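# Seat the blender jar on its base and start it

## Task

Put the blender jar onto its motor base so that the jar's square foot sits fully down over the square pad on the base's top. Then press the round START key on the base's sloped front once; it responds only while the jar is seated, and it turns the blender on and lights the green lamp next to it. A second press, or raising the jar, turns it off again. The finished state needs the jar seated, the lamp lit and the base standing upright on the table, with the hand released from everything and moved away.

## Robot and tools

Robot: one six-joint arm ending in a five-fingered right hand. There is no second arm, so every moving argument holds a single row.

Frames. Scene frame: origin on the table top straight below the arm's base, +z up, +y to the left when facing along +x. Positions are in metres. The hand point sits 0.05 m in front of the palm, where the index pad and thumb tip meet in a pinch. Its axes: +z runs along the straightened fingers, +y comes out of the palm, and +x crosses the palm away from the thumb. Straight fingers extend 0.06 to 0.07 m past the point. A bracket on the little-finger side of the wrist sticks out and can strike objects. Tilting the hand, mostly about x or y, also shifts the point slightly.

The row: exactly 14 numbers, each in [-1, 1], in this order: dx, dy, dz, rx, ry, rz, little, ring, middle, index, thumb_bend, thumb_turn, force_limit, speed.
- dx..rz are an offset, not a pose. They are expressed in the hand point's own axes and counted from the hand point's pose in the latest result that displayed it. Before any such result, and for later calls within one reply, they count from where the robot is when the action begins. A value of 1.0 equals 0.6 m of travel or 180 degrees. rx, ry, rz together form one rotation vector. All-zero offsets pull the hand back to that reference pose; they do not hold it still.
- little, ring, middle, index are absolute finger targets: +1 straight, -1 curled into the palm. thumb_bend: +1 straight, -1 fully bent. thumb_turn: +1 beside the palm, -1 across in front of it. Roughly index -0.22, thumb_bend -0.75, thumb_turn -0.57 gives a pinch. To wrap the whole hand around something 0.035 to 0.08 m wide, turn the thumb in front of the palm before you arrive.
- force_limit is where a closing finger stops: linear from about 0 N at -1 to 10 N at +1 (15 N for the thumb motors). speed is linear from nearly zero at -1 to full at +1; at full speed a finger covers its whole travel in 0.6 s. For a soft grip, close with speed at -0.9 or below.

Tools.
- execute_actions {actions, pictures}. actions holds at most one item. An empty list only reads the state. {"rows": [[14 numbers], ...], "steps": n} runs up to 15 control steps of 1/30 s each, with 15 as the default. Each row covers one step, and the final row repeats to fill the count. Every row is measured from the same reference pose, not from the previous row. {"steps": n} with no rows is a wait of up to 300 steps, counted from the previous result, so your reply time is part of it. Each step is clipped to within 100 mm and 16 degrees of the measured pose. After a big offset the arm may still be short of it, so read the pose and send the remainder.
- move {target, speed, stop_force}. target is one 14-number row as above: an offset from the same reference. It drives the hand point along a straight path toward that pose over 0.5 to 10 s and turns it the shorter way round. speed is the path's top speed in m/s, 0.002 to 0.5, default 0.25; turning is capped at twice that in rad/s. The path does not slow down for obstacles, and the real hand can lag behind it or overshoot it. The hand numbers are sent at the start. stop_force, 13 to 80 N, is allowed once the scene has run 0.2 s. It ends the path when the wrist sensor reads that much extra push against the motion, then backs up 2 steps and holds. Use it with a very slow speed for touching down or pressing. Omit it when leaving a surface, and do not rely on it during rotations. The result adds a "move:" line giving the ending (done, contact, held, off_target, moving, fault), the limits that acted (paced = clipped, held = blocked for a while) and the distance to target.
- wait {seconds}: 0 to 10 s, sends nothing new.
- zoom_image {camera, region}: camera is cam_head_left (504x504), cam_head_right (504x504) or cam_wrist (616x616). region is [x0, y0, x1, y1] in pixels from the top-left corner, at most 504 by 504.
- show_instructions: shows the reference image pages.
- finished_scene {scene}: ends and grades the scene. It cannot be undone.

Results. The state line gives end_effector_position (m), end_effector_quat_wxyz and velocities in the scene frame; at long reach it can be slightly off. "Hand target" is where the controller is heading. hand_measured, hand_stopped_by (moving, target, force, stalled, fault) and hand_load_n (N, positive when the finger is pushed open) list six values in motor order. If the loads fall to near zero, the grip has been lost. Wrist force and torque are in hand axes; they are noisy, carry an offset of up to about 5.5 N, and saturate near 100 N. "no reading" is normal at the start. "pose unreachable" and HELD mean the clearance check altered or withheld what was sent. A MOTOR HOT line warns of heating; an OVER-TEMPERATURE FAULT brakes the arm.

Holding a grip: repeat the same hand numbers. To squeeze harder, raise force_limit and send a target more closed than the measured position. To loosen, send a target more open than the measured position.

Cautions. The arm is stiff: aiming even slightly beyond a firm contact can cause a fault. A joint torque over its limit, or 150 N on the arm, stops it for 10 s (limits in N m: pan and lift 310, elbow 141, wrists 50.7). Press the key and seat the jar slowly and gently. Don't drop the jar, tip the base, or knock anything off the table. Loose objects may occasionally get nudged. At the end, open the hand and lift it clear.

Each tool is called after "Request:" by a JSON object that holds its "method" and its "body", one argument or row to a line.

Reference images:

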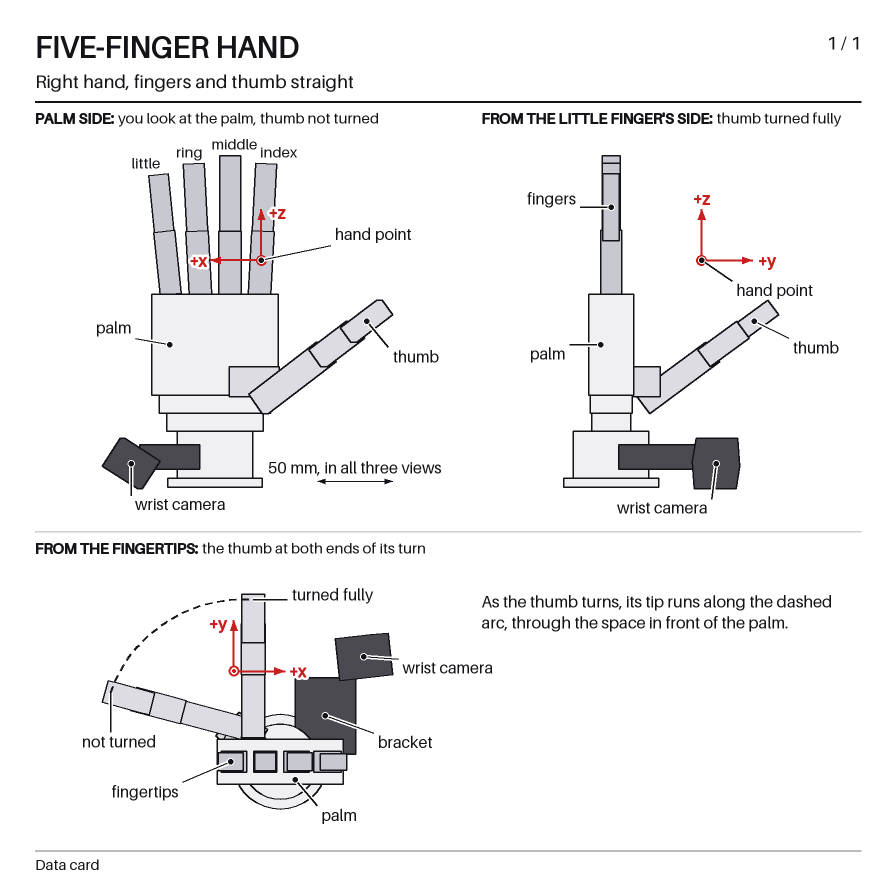

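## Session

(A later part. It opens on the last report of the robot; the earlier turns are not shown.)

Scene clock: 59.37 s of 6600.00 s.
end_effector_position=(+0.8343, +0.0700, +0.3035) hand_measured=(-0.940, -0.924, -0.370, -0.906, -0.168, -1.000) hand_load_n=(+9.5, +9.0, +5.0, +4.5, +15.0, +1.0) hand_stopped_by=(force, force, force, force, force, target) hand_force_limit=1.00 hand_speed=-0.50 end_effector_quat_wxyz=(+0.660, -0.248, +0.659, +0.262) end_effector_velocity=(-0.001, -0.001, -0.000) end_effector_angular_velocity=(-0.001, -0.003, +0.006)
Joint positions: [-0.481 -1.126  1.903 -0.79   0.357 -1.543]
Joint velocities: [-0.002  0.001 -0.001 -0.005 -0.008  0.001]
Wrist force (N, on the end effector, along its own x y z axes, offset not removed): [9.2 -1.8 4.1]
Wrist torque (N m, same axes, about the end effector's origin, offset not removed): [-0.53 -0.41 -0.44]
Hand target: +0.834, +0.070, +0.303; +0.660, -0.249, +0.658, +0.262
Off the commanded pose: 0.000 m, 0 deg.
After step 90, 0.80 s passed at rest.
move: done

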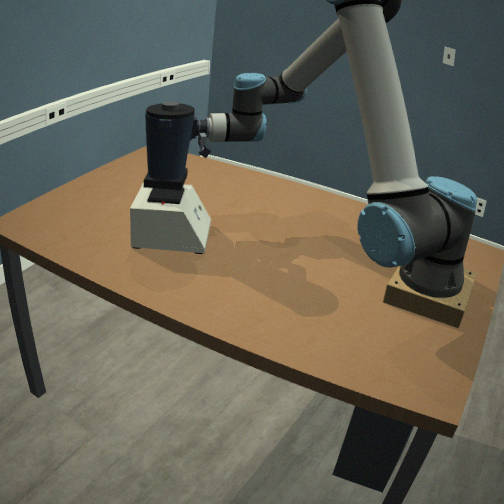

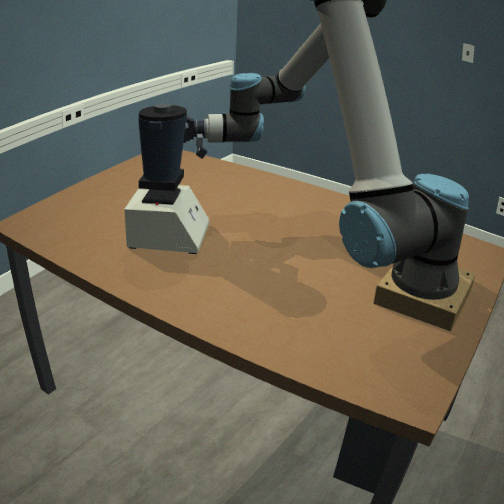

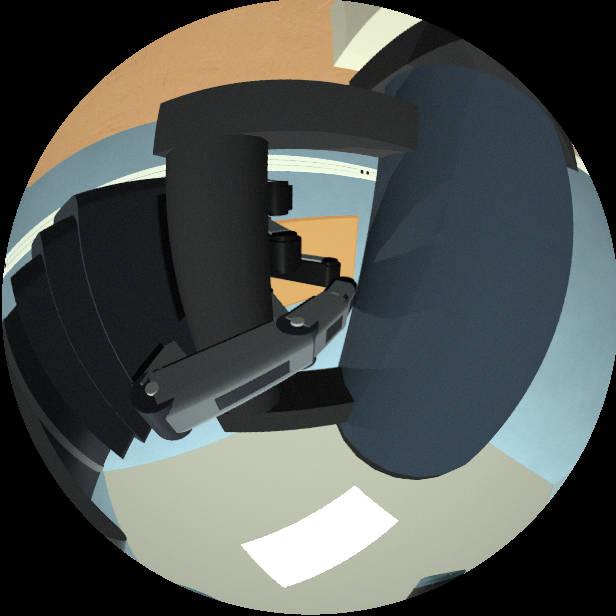

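Request:
{"method": "move", "body": {
  "target": [0.04,0,0,0,0,0,-0.98,-0.98,-1,-1,-1,-1,1,-0.5],
  "speed": 0.03,
  "stop_force": 13
}}

Request:
{"method": "zoom_image", "body": {
  "camera": "cam_head_left",
  "region": [110, 140, 230, 240]
}}

Request:
{"method": "zoom_image", "body": {
  "camera": "cam_head_right",
  "region": [110, 140, 230, 240]
}}

Scene clock: 64.80 s of 6600.00 s.
end_effector_position=(+0.8342, +0.0704, +0.2825) hand_measured=(-0.940, -0.924, -0.370, -0.908, -0.168, -1.000) hand_load_n=(+7.0, +6.0, +6.5, +0.5, +11.5, +3.0) hand_stopped_by=(force, force, force, force, force, target) hand_force_limit=1.00 hand_speed=-0.50 end_effector_quat_wxyz=(+0.660, -0.248, +0.659, +0.262) end_effector_velocity=(-0.000, +0.000, +0.006) end_effector_angular_velocity=(+0.001, +0.002, +0.004)
Joint positions: [-0.481 -1.1    1.913 -0.825  0.358 -1.544]
Joint velocities: [-0.    -0.007 -0.004  0.013 -0.004  0.   ]
Wrist force (N, on the end effector, along its own x y z axes, offset not removed): [-4.4 -16.3 7.1]
Wrist torque (N m, same axes, about the end effector's origin, offset not removed): [-0.81 -0.37 -0.48]
Hand target: +0.834, +0.070, +0.283; +0.660, -0.249, +0.659, +0.262
Off the commanded pose: 0.003 m, 0 deg.
After step 90, 1.33 s passed at rest.
move: contact

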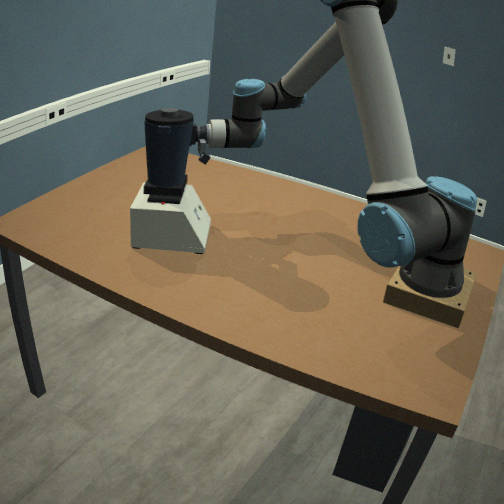

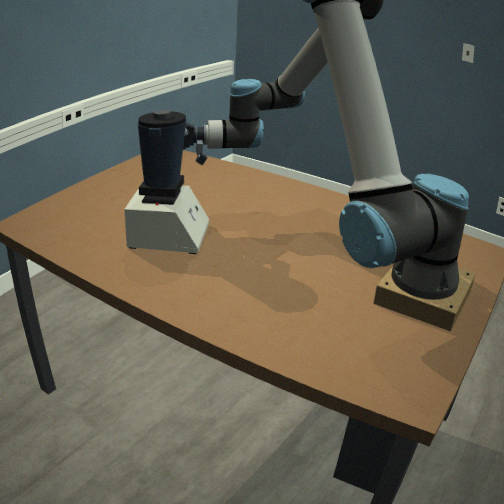

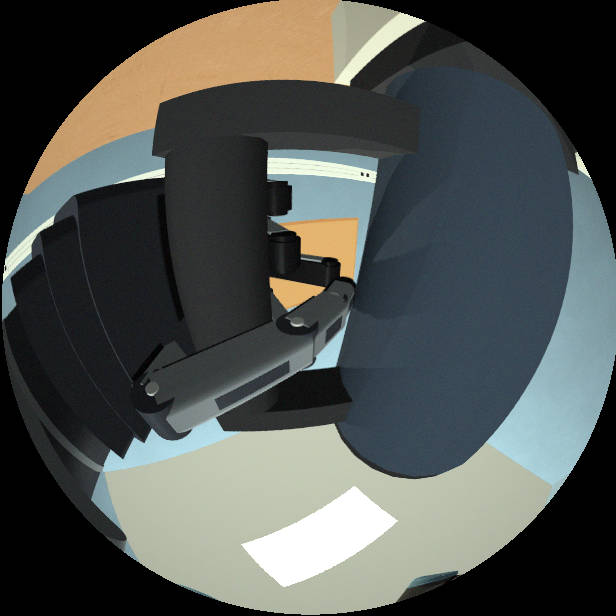

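Region (110, 140, 230, 240) of cam_head_left's 504x504 image, scaled by 4.200, with more detail than that image has.

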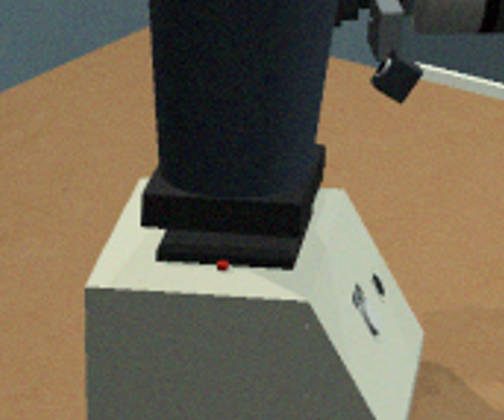

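Region (110, 140, 230, 240) of cam_head_right's 504x504 image, scaled by 4.200, with more detail than that image has.

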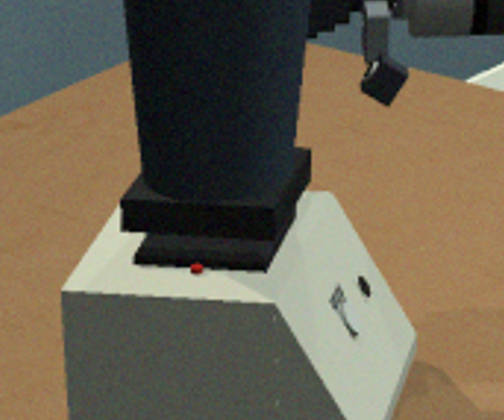

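Request:
{"method": "move", "body": {
  "target": [-0.015,0,0,0,0,0,-0.98,-0.98,-1,-1,-1,-1,1,-0.5],
  "speed": 0.03
}}

Request:
{"method": "move", "body": {
  "target": [0,0.07,0.01,0,0,0,-0.98,-0.98,-1,-1,-1,-1,1,-0.5],
  "speed": 0.05
}}

Request:
{"method": "zoom_image", "body": {
  "camera": "cam_head_left",
  "region": [110, 140, 230, 240]
}}

Request:
{"method": "zoom_image", "body": {
  "camera": "cam_head_right",
  "region": [110, 140, 230, 240]
}}

Scene clock: 71.23 s of 6600.00 s.
end_effector_position=(+0.8343, +0.0702, +0.2914) hand_measured=(-0.940, -0.924, -0.370, -0.906, -0.168, -1.000) hand_load_n=(+7.0, +7.0, +5.0, +4.0, +15.0, +0.0) hand_stopped_by=(force, force, force, force, force, target) hand_force_limit=1.00 hand_speed=-0.50 end_effector_quat_wxyz=(+0.660, -0.248, +0.659, +0.262) end_effector_velocity=(-0.001, +0.000, +0.001) end_effector_angular_velocity=(+0.001, +0.002, -0.000)
Joint positions: [-0.481 -1.111  1.909 -0.81   0.357 -1.544]
Joint velocities: [-0.    -0.002  0.001  0.004 -0.     0.   ]
Wrist force (N, on the end effector, along its own x y z axes, offset not removed): [9.1 -3.7 0.0]
Wrist torque (N m, same axes, about the end effector's origin, offset not removed): [-0.50 -0.11 -0.59]
Hand target: +0.834, +0.070, +0.292; +0.660, -0.248, +0.659, +0.262
Off the commanded pose: 0.000 m, 0 deg.
After step 90, 2.70 s passed at rest.
move: done

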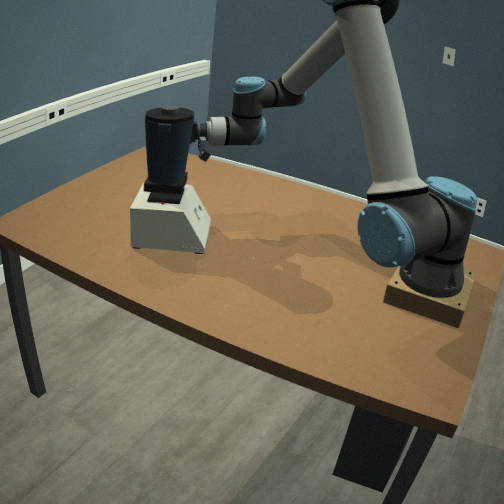

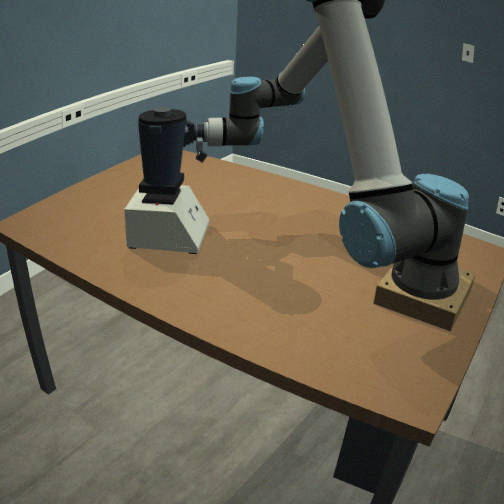

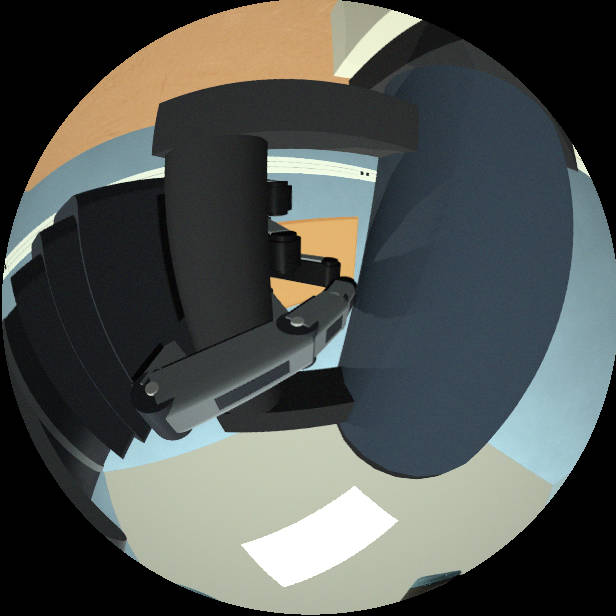

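Scene clock: 72.47 s of 6600.00 s.
end_effector_position=(+0.8106, +0.1052, +0.2921) hand_measured=(-0.940, -0.924, -0.370, -0.906, -0.168, -1.000) hand_load_n=(+7.0, +7.0, +5.0, +4.0, +15.0, +0.0) hand_stopped_by=(force, force, force, force, force, target) hand_force_limit=1.00 hand_speed=-0.50 end_effector_quat_wxyz=(+0.660, -0.249, +0.659, +0.262) end_effector_velocity=(-0.001, +0.002, -0.000) end_effector_angular_velocity=(-0.000, -0.000, -0.000)
Joint positions: [-0.449 -1.149  1.971 -0.833  0.389 -1.545]
Joint velocities: [ 0.002 -0.002  0.003 -0.001  0.002 -0.   ]
Wrist force (N, on the end effector, along its own x y z axes, offset not removed): [11.6 -2.9 -2.7]
Wrist torque (N m, same axes, about the end effector's origin, offset not removed): [-0.08 -0.08 -0.45]
Hand target: +0.810, +0.105, +0.292; +0.660, -0.248, +0.659, +0.262
Off the commanded pose: 0.000 m, 0 deg.
move: done

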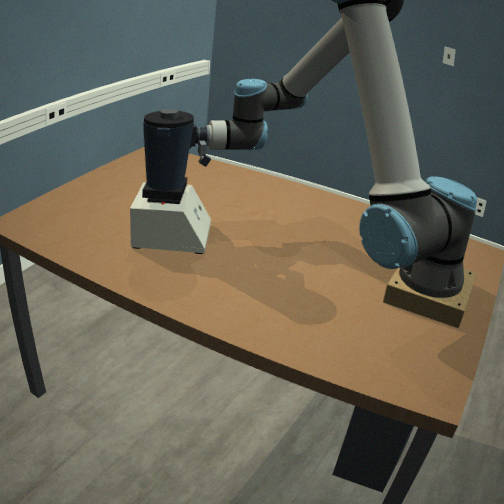

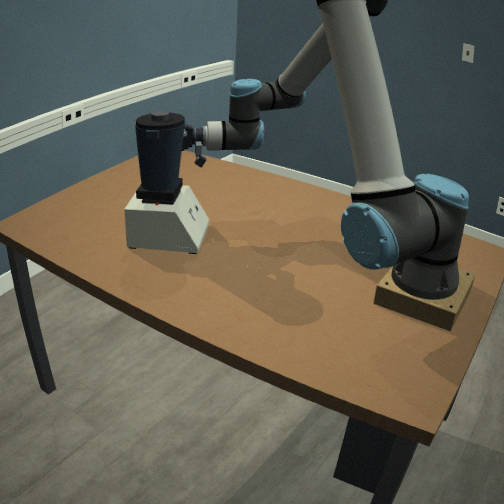

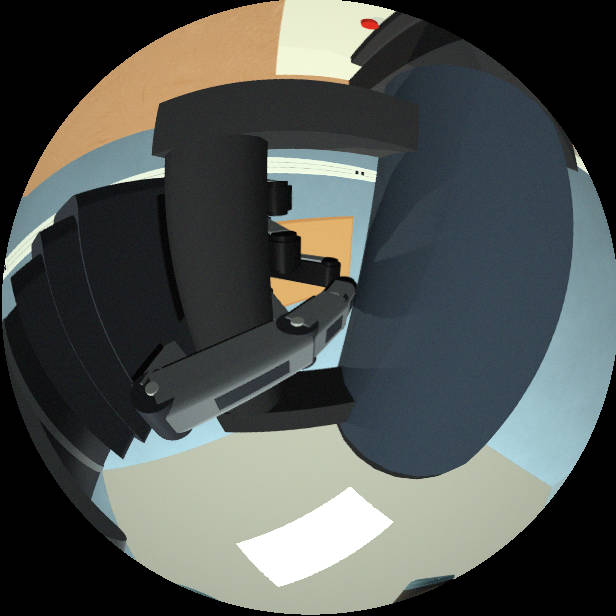

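Region (110, 140, 230, 240) of cam_head_left's 504x504 image, scaled by 4.200, with more detail than that image has.

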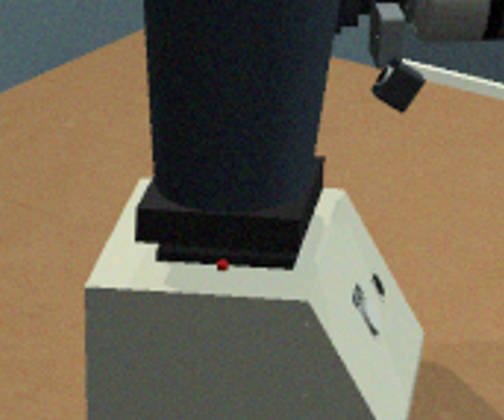

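Region (110, 140, 230, 240) of cam_head_right's 504x504 image, scaled by 4.200, with more detail than that image has.

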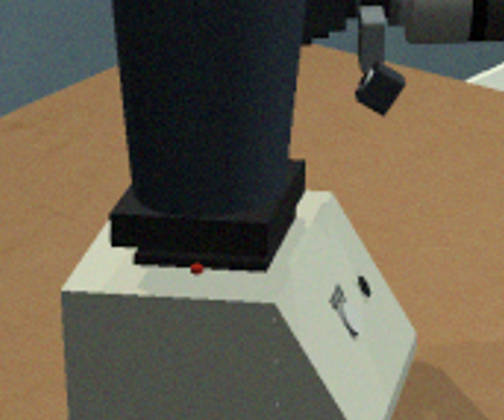

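Request:
{"method": "move", "body": {
  "target": [0,0,-0.007,0,0,0,-0.98,-0.98,-1,-1,-1,-1,1,-0.5],
  "speed": 0.03
}}

Request:
{"method": "move", "body": {
  "target": [0.05,0,0,0,0,0,-0.98,-0.98,-1,-1,-1,-1,1,-0.5],
  "speed": 0.015,
  "stop_force": 13
}}

Request:
{"method": "zoom_image", "body": {
  "camera": "cam_head_left",
  "region": [110, 140, 230, 240]
}}

Request:
{"method": "zoom_image", "body": {
  "camera": "cam_head_right",
  "region": [110, 140, 230, 240]
}}

Scene clock: 77.57 s of 6600.00 s.
end_effector_position=(+0.8076, +0.1025, +0.2921) hand_measured=(-0.940, -0.924, -0.370, -0.906, -0.168, -1.000) hand_load_n=(+7.0, +7.0, +5.0, +4.0, +15.0, +0.0) hand_stopped_by=(force, force, force, force, force, target) hand_force_limit=1.00 hand_speed=-0.50 end_effector_quat_wxyz=(+0.660, -0.248, +0.659, +0.262) end_effector_velocity=(-0.001, -0.001, +0.000) end_effector_angular_velocity=(-0.000, -0.000, -0.001)
Joint positions: [-0.455 -1.152  1.976 -0.835  0.383 -1.544]
Joint velocities: [-0.002 -0.001  0.001 -0.001 -0.001 -0.   ]
Wrist force (N, on the end effector, along its own x y z axes, offset not removed): [13.1 -13.0 -0.9]
Wrist torque (N m, same axes, about the end effector's origin, offset not removed): [-1.91 -0.80 -0.50]
Hand target: +0.807, +0.102, +0.292; +0.660, -0.249, +0.659, +0.262
Off the commanded pose: 0.000 m, 0 deg.
After step 90, 1.40 s passed at rest.
move: done

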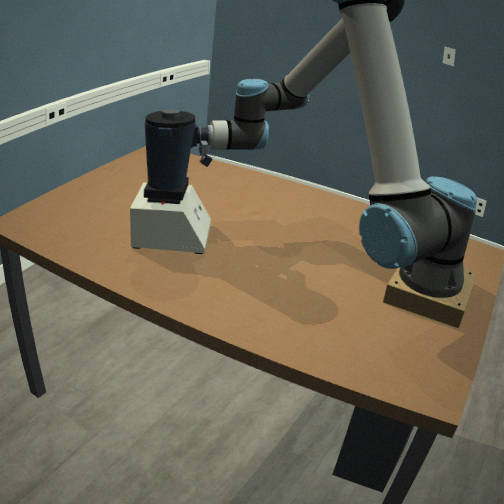

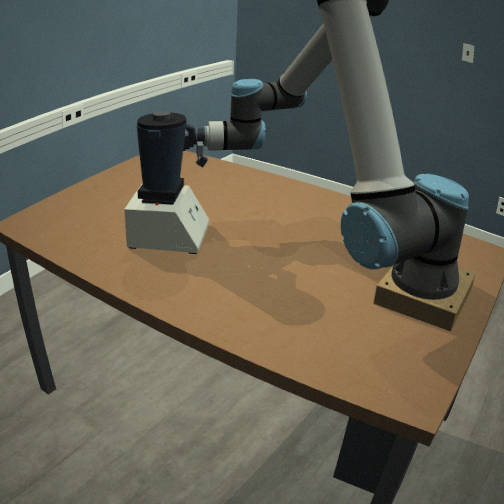

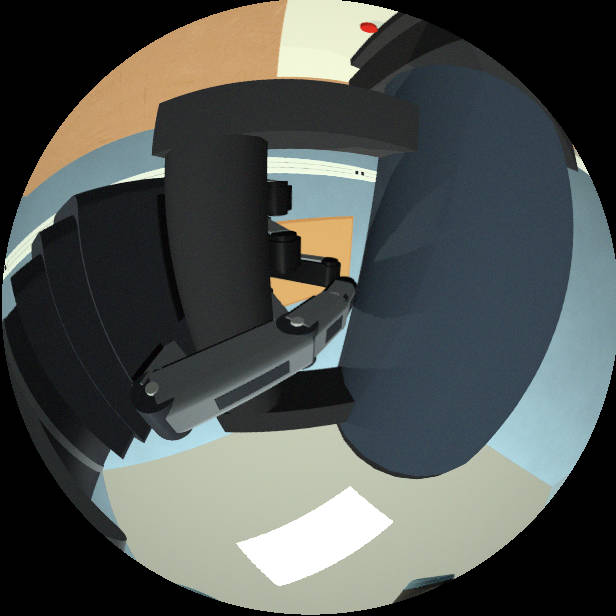

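Scene clock: 78.50 s of 6600.00 s.
end_effector_position=(+0.8075, +0.1026, +0.2837) hand_measured=(-0.940, -0.924, -0.370, -0.908, -0.168, -1.000) hand_load_n=(+5.0, +5.5, +5.5, +2.5, +14.5, +1.0) hand_stopped_by=(force, force, force, force, force, target) hand_force_limit=1.00 hand_speed=-0.50 end_effector_quat_wxyz=(+0.660, -0.248, +0.659, +0.262) end_effector_velocity=(+0.000, -0.000, +0.004) end_effector_angular_velocity=(+0.001, +0.003, +0.000)
Joint positions: [-0.455 -1.141  1.98  -0.849  0.384 -1.545]
Joint velocities: [ 0.    -0.004 -0.003  0.01  -0.     0.   ]
Wrist force (N, on the end effector, along its own x y z axes, offset not removed): [7.7 -6.5 1.2]
Wrist torque (N m, same axes, about the end effector's origin, offset not removed): [-0.77 -0.80 -0.10]
Hand target: +0.808, +0.103, +0.284; +0.660, -0.248, +0.659, +0.262
Off the commanded pose: 0.022 m, 0 deg.
move: contact

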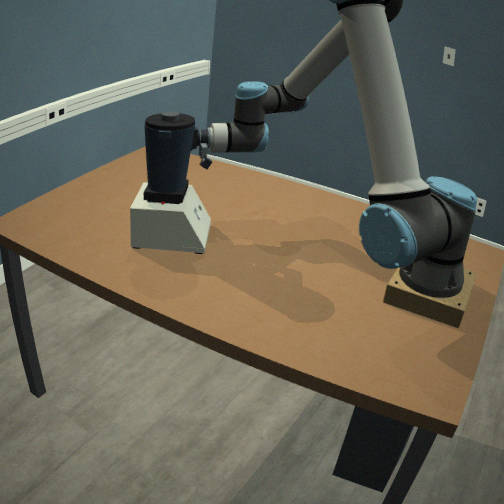

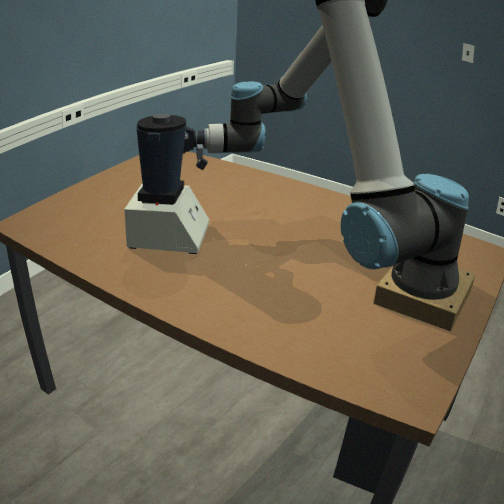

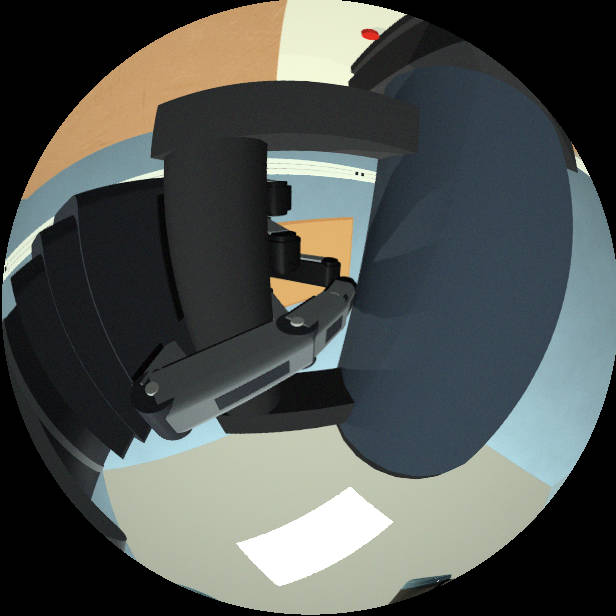

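Region (110, 140, 230, 240) of cam_head_left's 504x504 image, scaled by 4.200, with more detail than that image has.

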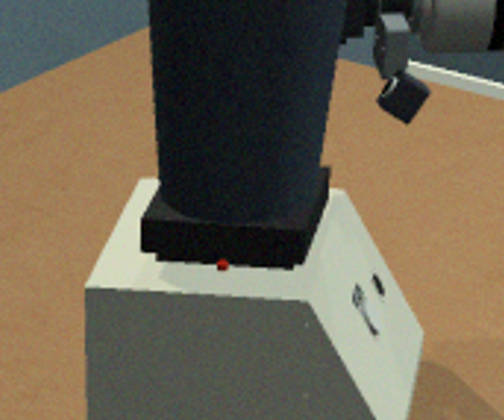

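Region (110, 140, 230, 240) of cam_head_right's 504x504 image, scaled by 4.200, with more detail than that image has.

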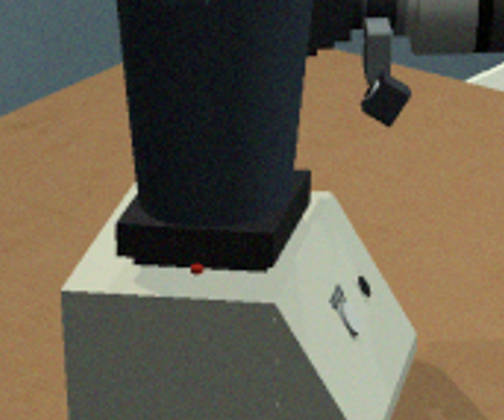

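Request:
{"method": "move", "body": {
  "target": [-0.008,0.003,0.009,-0.022,0,0,-0.98,-0.98,-1,-1,-1,-1,1,-0.5],
  "speed": 0.03
}}

Request:
{"method": "move", "body": {
  "target": [0.04,0,0,0,0,0,-0.98,-0.98,-1,-1,-1,-1,1,-0.5],
  "speed": 0.012,
  "stop_force": 13
}}

Request:
{"method": "zoom_image", "body": {
  "camera": "cam_head_left",
  "region": [110, 140, 230, 240]
}}

Request:
{"method": "zoom_image", "body": {
  "camera": "cam_head_right",
  "region": [110, 140, 230, 240]
}}

Scene clock: 84.90 s of 6600.00 s.
end_effector_position=(+0.8102, +0.1074, +0.2885) hand_measured=(-0.940, -0.924, -0.370, -0.906, -0.168, -1.000) hand_load_n=(+5.0, +6.0, +5.0, +4.5, +15.0, +0.5) hand_stopped_by=(force, force, force, force, force, target) hand_force_limit=1.00 hand_speed=-0.50 end_effector_quat_wxyz=(+0.651, -0.271, +0.649, +0.284) end_effector_velocity=(+0.001, +0.001, +0.001) end_effector_angular_velocity=(-0.000, -0.001, +0.010)
Joint positions: [-0.45  -1.124  1.94  -0.832  0.32  -1.539]
Joint velocities: [ 0.001  0.002 -0.007  0.003 -0.009  0.001]
Wrist force (N, on the end effector, along its own x y z axes, offset not removed): [12.3 -2.6 4.8]
Wrist torque (N m, same axes, about the end effector's origin, offset not removed): [-0.80 -0.75 -0.28]
Hand target: +0.810, +0.107, +0.289; +0.651, -0.271, +0.649, +0.284
Off the commanded pose: 0.000 m, 0 deg.
After step 90, 2.03 s passed at rest.
move: done

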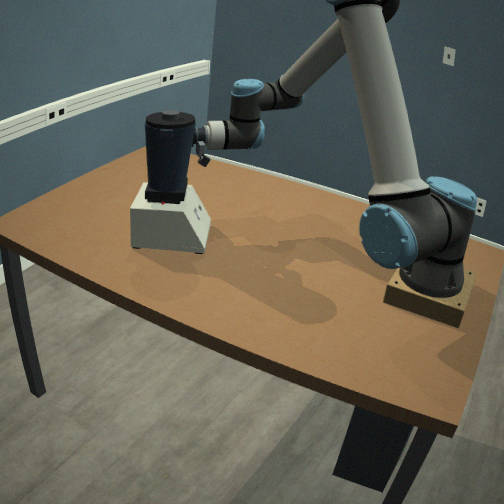

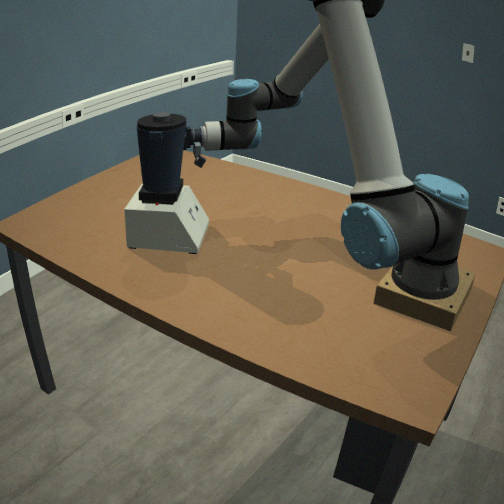

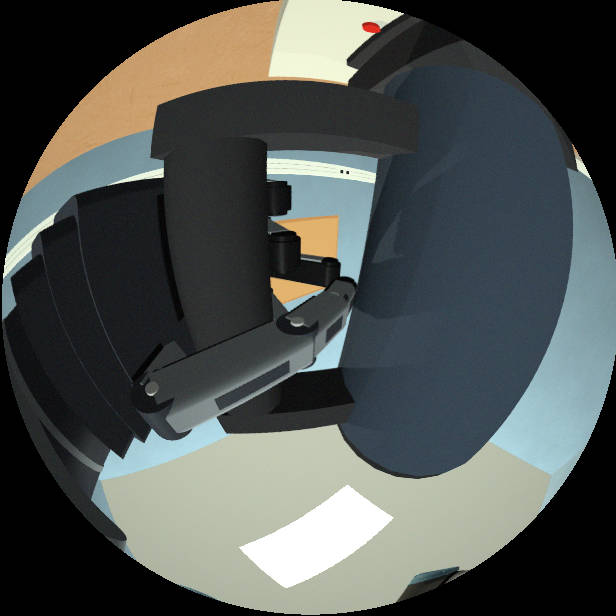

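Scene clock: 85.73 s of 6600.00 s.
end_effector_position=(+0.8102, +0.1075, +0.2829) hand_measured=(-0.940, -0.924, -0.370, -0.908, -0.168, -1.000) hand_load_n=(+2.5, +4.0, +5.0, +2.0, +15.0, +0.5) hand_stopped_by=(force, force, force, force, force, target) hand_force_limit=1.00 hand_speed=-0.50 end_effector_quat_wxyz=(+0.651, -0.271, +0.649, +0.284) end_effector_velocity=(-0.000, +0.000, +0.003) end_effector_angular_velocity=(+0.001, +0.003, -0.001)
Joint positions: [-0.45  -1.117  1.942 -0.841  0.32  -1.539]
Joint velocities: [-0.    -0.004 -0.001  0.008  0.001  0.   ]
Wrist force (N, on the end effector, along its own x y z axes, offset not removed): [3.0 -6.4 2.6]
Wrist torque (N m, same axes, about the end effector's origin, offset not removed): [-1.01 -0.12 -0.30]
Hand target: +0.810, +0.107, +0.283; +0.651, -0.271, +0.649, +0.284
Off the commanded pose: 0.018 m, 0 deg.
move: contact

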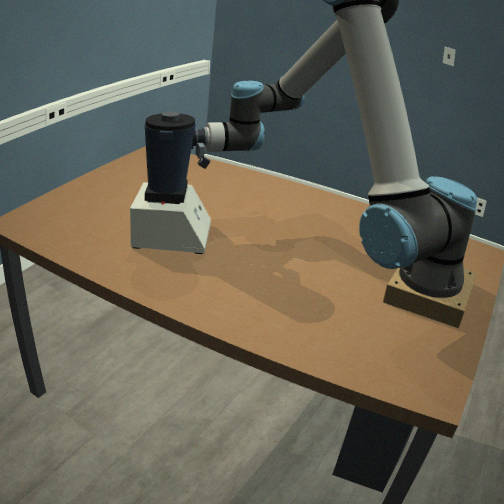

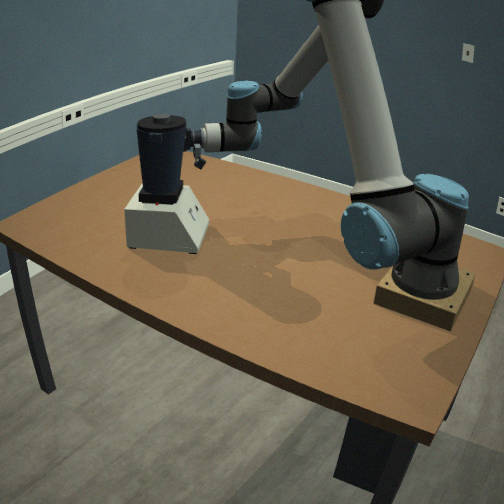

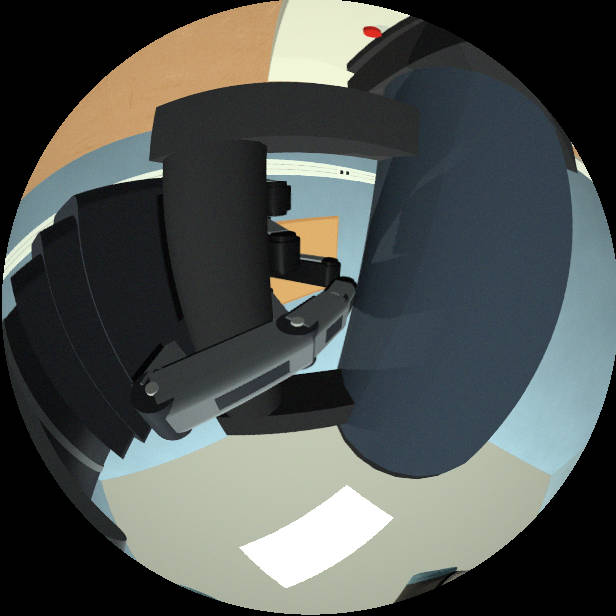

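Region (110, 140, 230, 240) of cam_head_left's 504x504 image, scaled by 4.200, with more detail than that image has.

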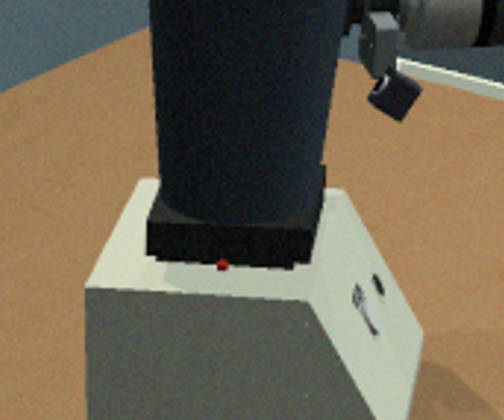

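Region (110, 140, 230, 240) of cam_head_right's 504x504 image, scaled by 4.200, with more detail than that image has.

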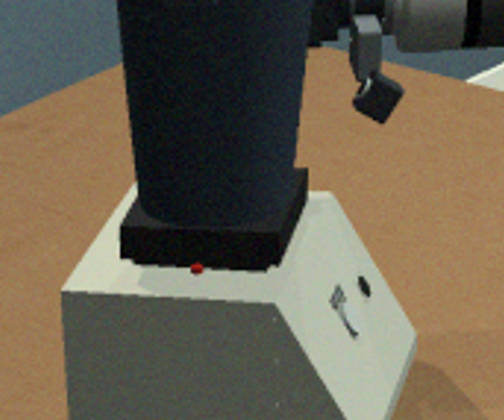

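Request:
{"method": "zoom_image", "body": {
  "camera": "cam_wrist",
  "region": [260, 0, 460, 110]
}}

Region (260, 0, 460, 110) of cam_wrist's 616x616 image, scaled by 2.520, with more detail than that image has; it fills the top 277 rows of this view, and the rest is white.

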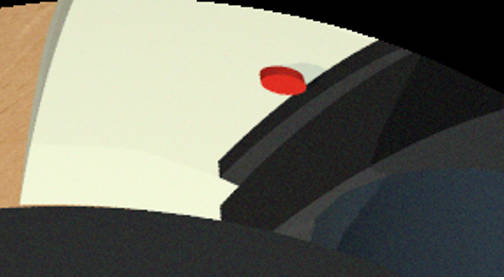

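Request:
{"method": "move", "body": {
  "target": [-0.006,0,0,0,0,0,-0.98,-0.98,-1,-1,-1,-1,1,-0.5],
  "speed": 0.03
}}

Request:
{"method": "move", "body": {
  "target": [0,-0.02,0.0025,0,0,0,-0.98,-0.98,-1,-1,-1,-1,1,-0.5],
  "speed": 0.03
}}

Request:
{"method": "move", "body": {
  "target": [0.04,0,0,0,0,0,-0.98,-0.98,-1,-1,-1,-1,1,-0.5],
  "speed": 0.012,
  "stop_force": 13
}}

Request:
{"method": "zoom_image", "body": {
  "camera": "cam_head_left",
  "region": [110, 140, 230, 240]
}}

Request:
{"method": "zoom_image", "body": {
  "camera": "cam_wrist",
  "region": [260, 0, 460, 110]
}}

Scene clock: 93.87 s of 6600.00 s.
end_effector_position=(+0.8102, +0.1075, +0.2864) hand_measured=(-0.940, -0.924, -0.370, -0.906, -0.168, -1.000) hand_load_n=(+2.5, +5.0, +5.0, +5.0, +15.5, +0.5) hand_stopped_by=(force, force, force, force, force, target) hand_force_limit=1.00 hand_speed=-0.50 end_effector_quat_wxyz=(+0.651, -0.271, +0.649, +0.284) end_effector_velocity=(+0.000, -0.000, +0.002) end_effector_angular_velocity=(-0.001, -0.001, -0.000)
Joint positions: [-0.45  -1.122  1.941 -0.835  0.32  -1.539]
Joint velocities: [-0.    -0.002 -0.001  0.002  0.    -0.   ]
Wrist force (N, on the end effector, along its own x y z axes, offset not removed): [10.5 2.8 -3.4]
Wrist torque (N m, same axes, about the end effector's origin, offset not removed): [0.66 -0.22 -0.16]
Hand target: +0.810, +0.107, +0.287; +0.651, -0.271, +0.649, +0.284
Off the commanded pose: 0.000 m, 0 deg.
After step 90, 4.43 s passed at rest.
move: done

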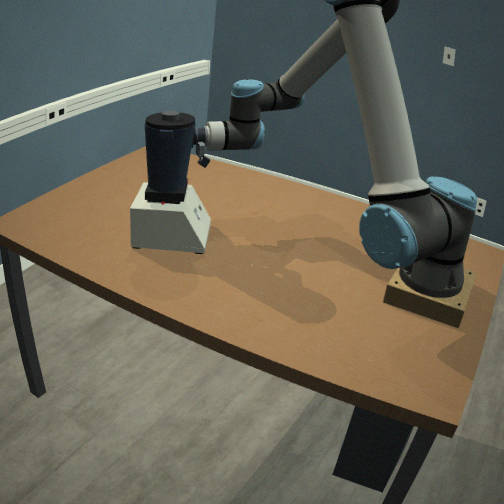

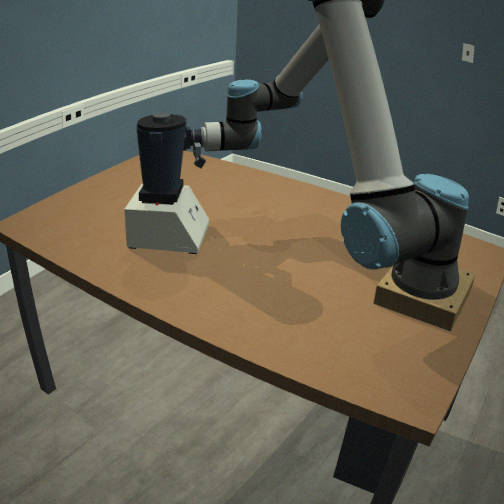

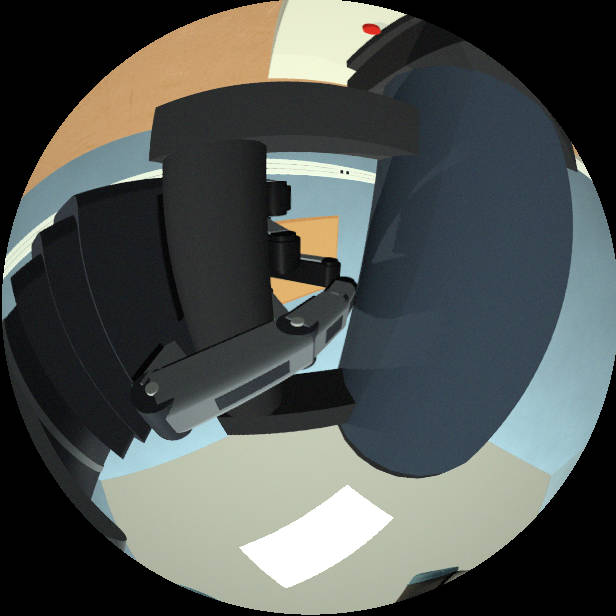

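Scene clock: 94.63 s of 6600.00 s.
end_effector_position=(+0.8198, +0.1003, +0.2862) hand_measured=(-0.940, -0.924, -0.370, -0.906, -0.168, -1.000) hand_load_n=(+2.5, +5.0, +5.0, +5.0, +15.5, +0.5) hand_stopped_by=(force, force, force, force, force, target) hand_force_limit=1.00 hand_speed=-0.50 end_effector_quat_wxyz=(+0.651, -0.271, +0.649, +0.284) end_effector_velocity=(+0.002, -0.001, -0.000) end_effector_angular_velocity=(+0.000, +0.001, -0.000)
Joint positions: [-0.454 -1.108  1.919 -0.827  0.317 -1.539]
Joint velocities: [-0.001  0.003 -0.004  0.002 -0.    -0.   ]
Wrist force (N, on the end effector, along its own x y z axes, offset not removed): [9.6 -3.4 2.8]
Wrist torque (N m, same axes, about the end effector's origin, offset not removed): [-0.88 -0.22 -0.55]
Hand target: +0.820, +0.100, +0.286; +0.651, -0.271, +0.649, +0.284
Off the commanded pose: 0.000 m, 0 deg.
move: done

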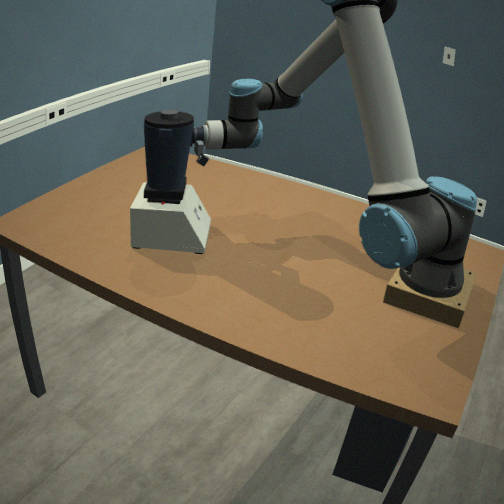

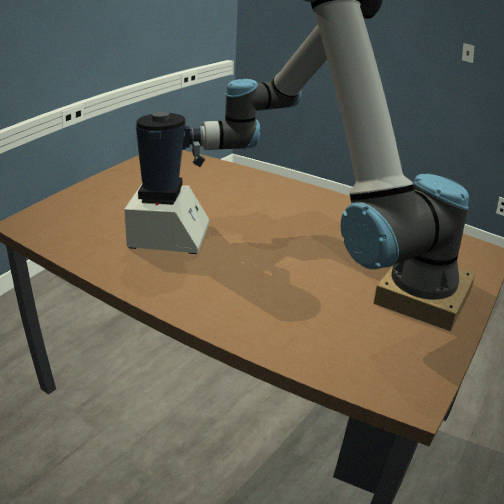

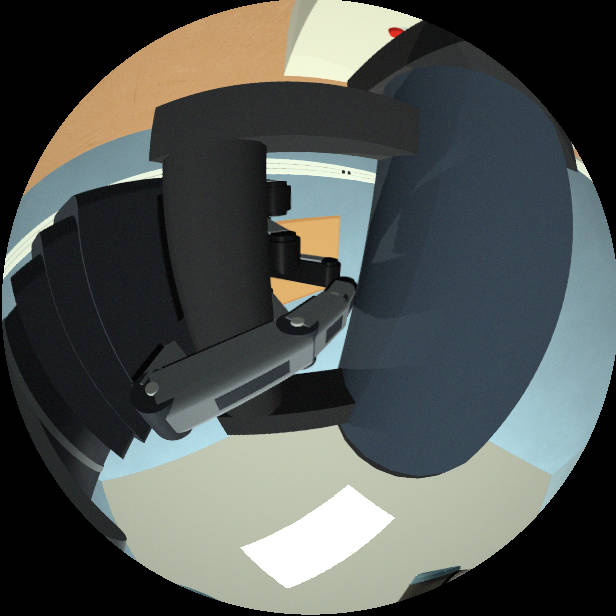

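Scene clock: 96.30 s of 6600.00 s.
end_effector_position=(+0.8196, +0.1007, +0.2708) hand_measured=(-0.942, -0.924, -0.370, -0.908, -0.168, -1.000) hand_load_n=(+0.5, +2.5, +5.5, +0.0, +14.0, +1.5) hand_stopped_by=(force, force, force, force, force, target) hand_force_limit=1.00 hand_speed=-0.50 end_effector_quat_wxyz=(+0.651, -0.271, +0.649, +0.284) end_effector_velocity=(-0.001, +0.000, +0.004) end_effector_angular_velocity=(+0.001, +0.002, +0.001)
Joint positions: [-0.453 -1.089  1.925 -0.853  0.317 -1.539]
Joint velocities: [ 0.    -0.005 -0.001  0.008 -0.001  0.001]
Wrist force (N, on the end effector, along its own x y z axes, offset not removed): [6.0 -1.7 1.5]
Wrist torque (N m, same axes, about the end effector's origin, offset not removed): [-0.20 -0.51 0.19]
Hand target: +0.820, +0.101, +0.271; +0.651, -0.271, +0.649, +0.284
Off the commanded pose: 0.009 m, 0 deg.
move: contact

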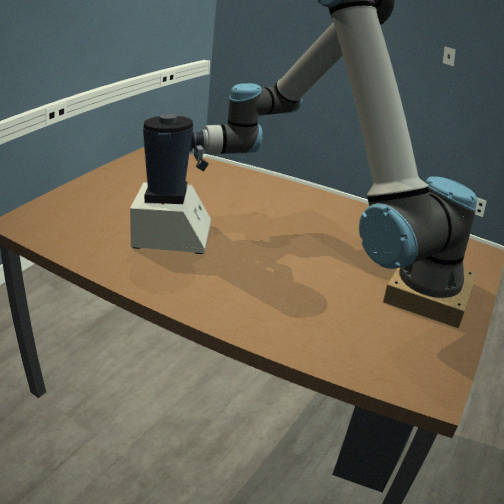

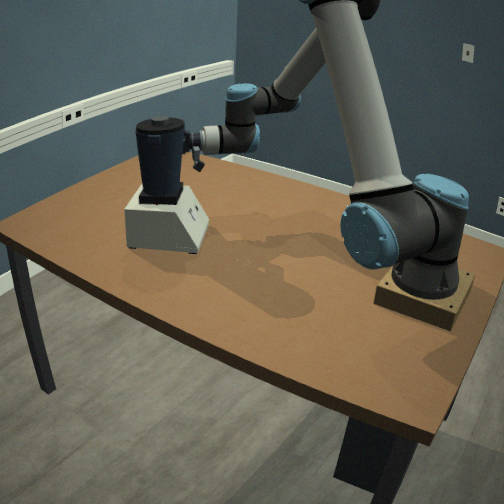

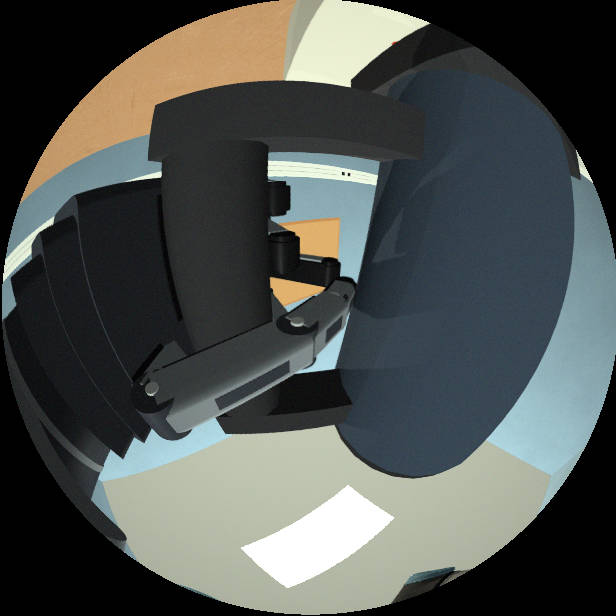

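Region (110, 140, 230, 240) of cam_head_left's 504x504 image, scaled by 4.200, with more detail than that image has.

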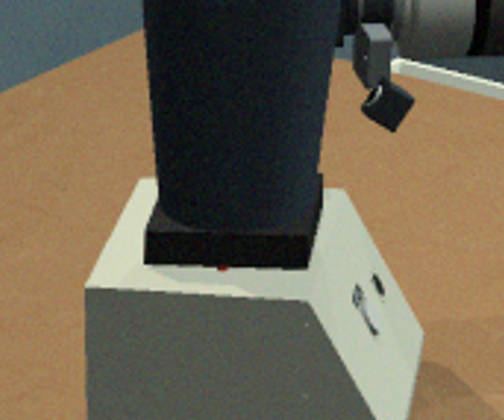

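Region (260, 0, 460, 110) of cam_wrist's 616x616 image, scaled by 2.520, with more detail than that image has; it fills the top 277 rows of this view, and the rest is white.

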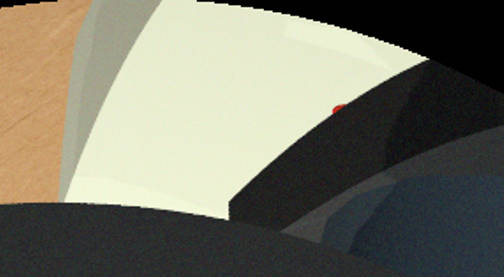

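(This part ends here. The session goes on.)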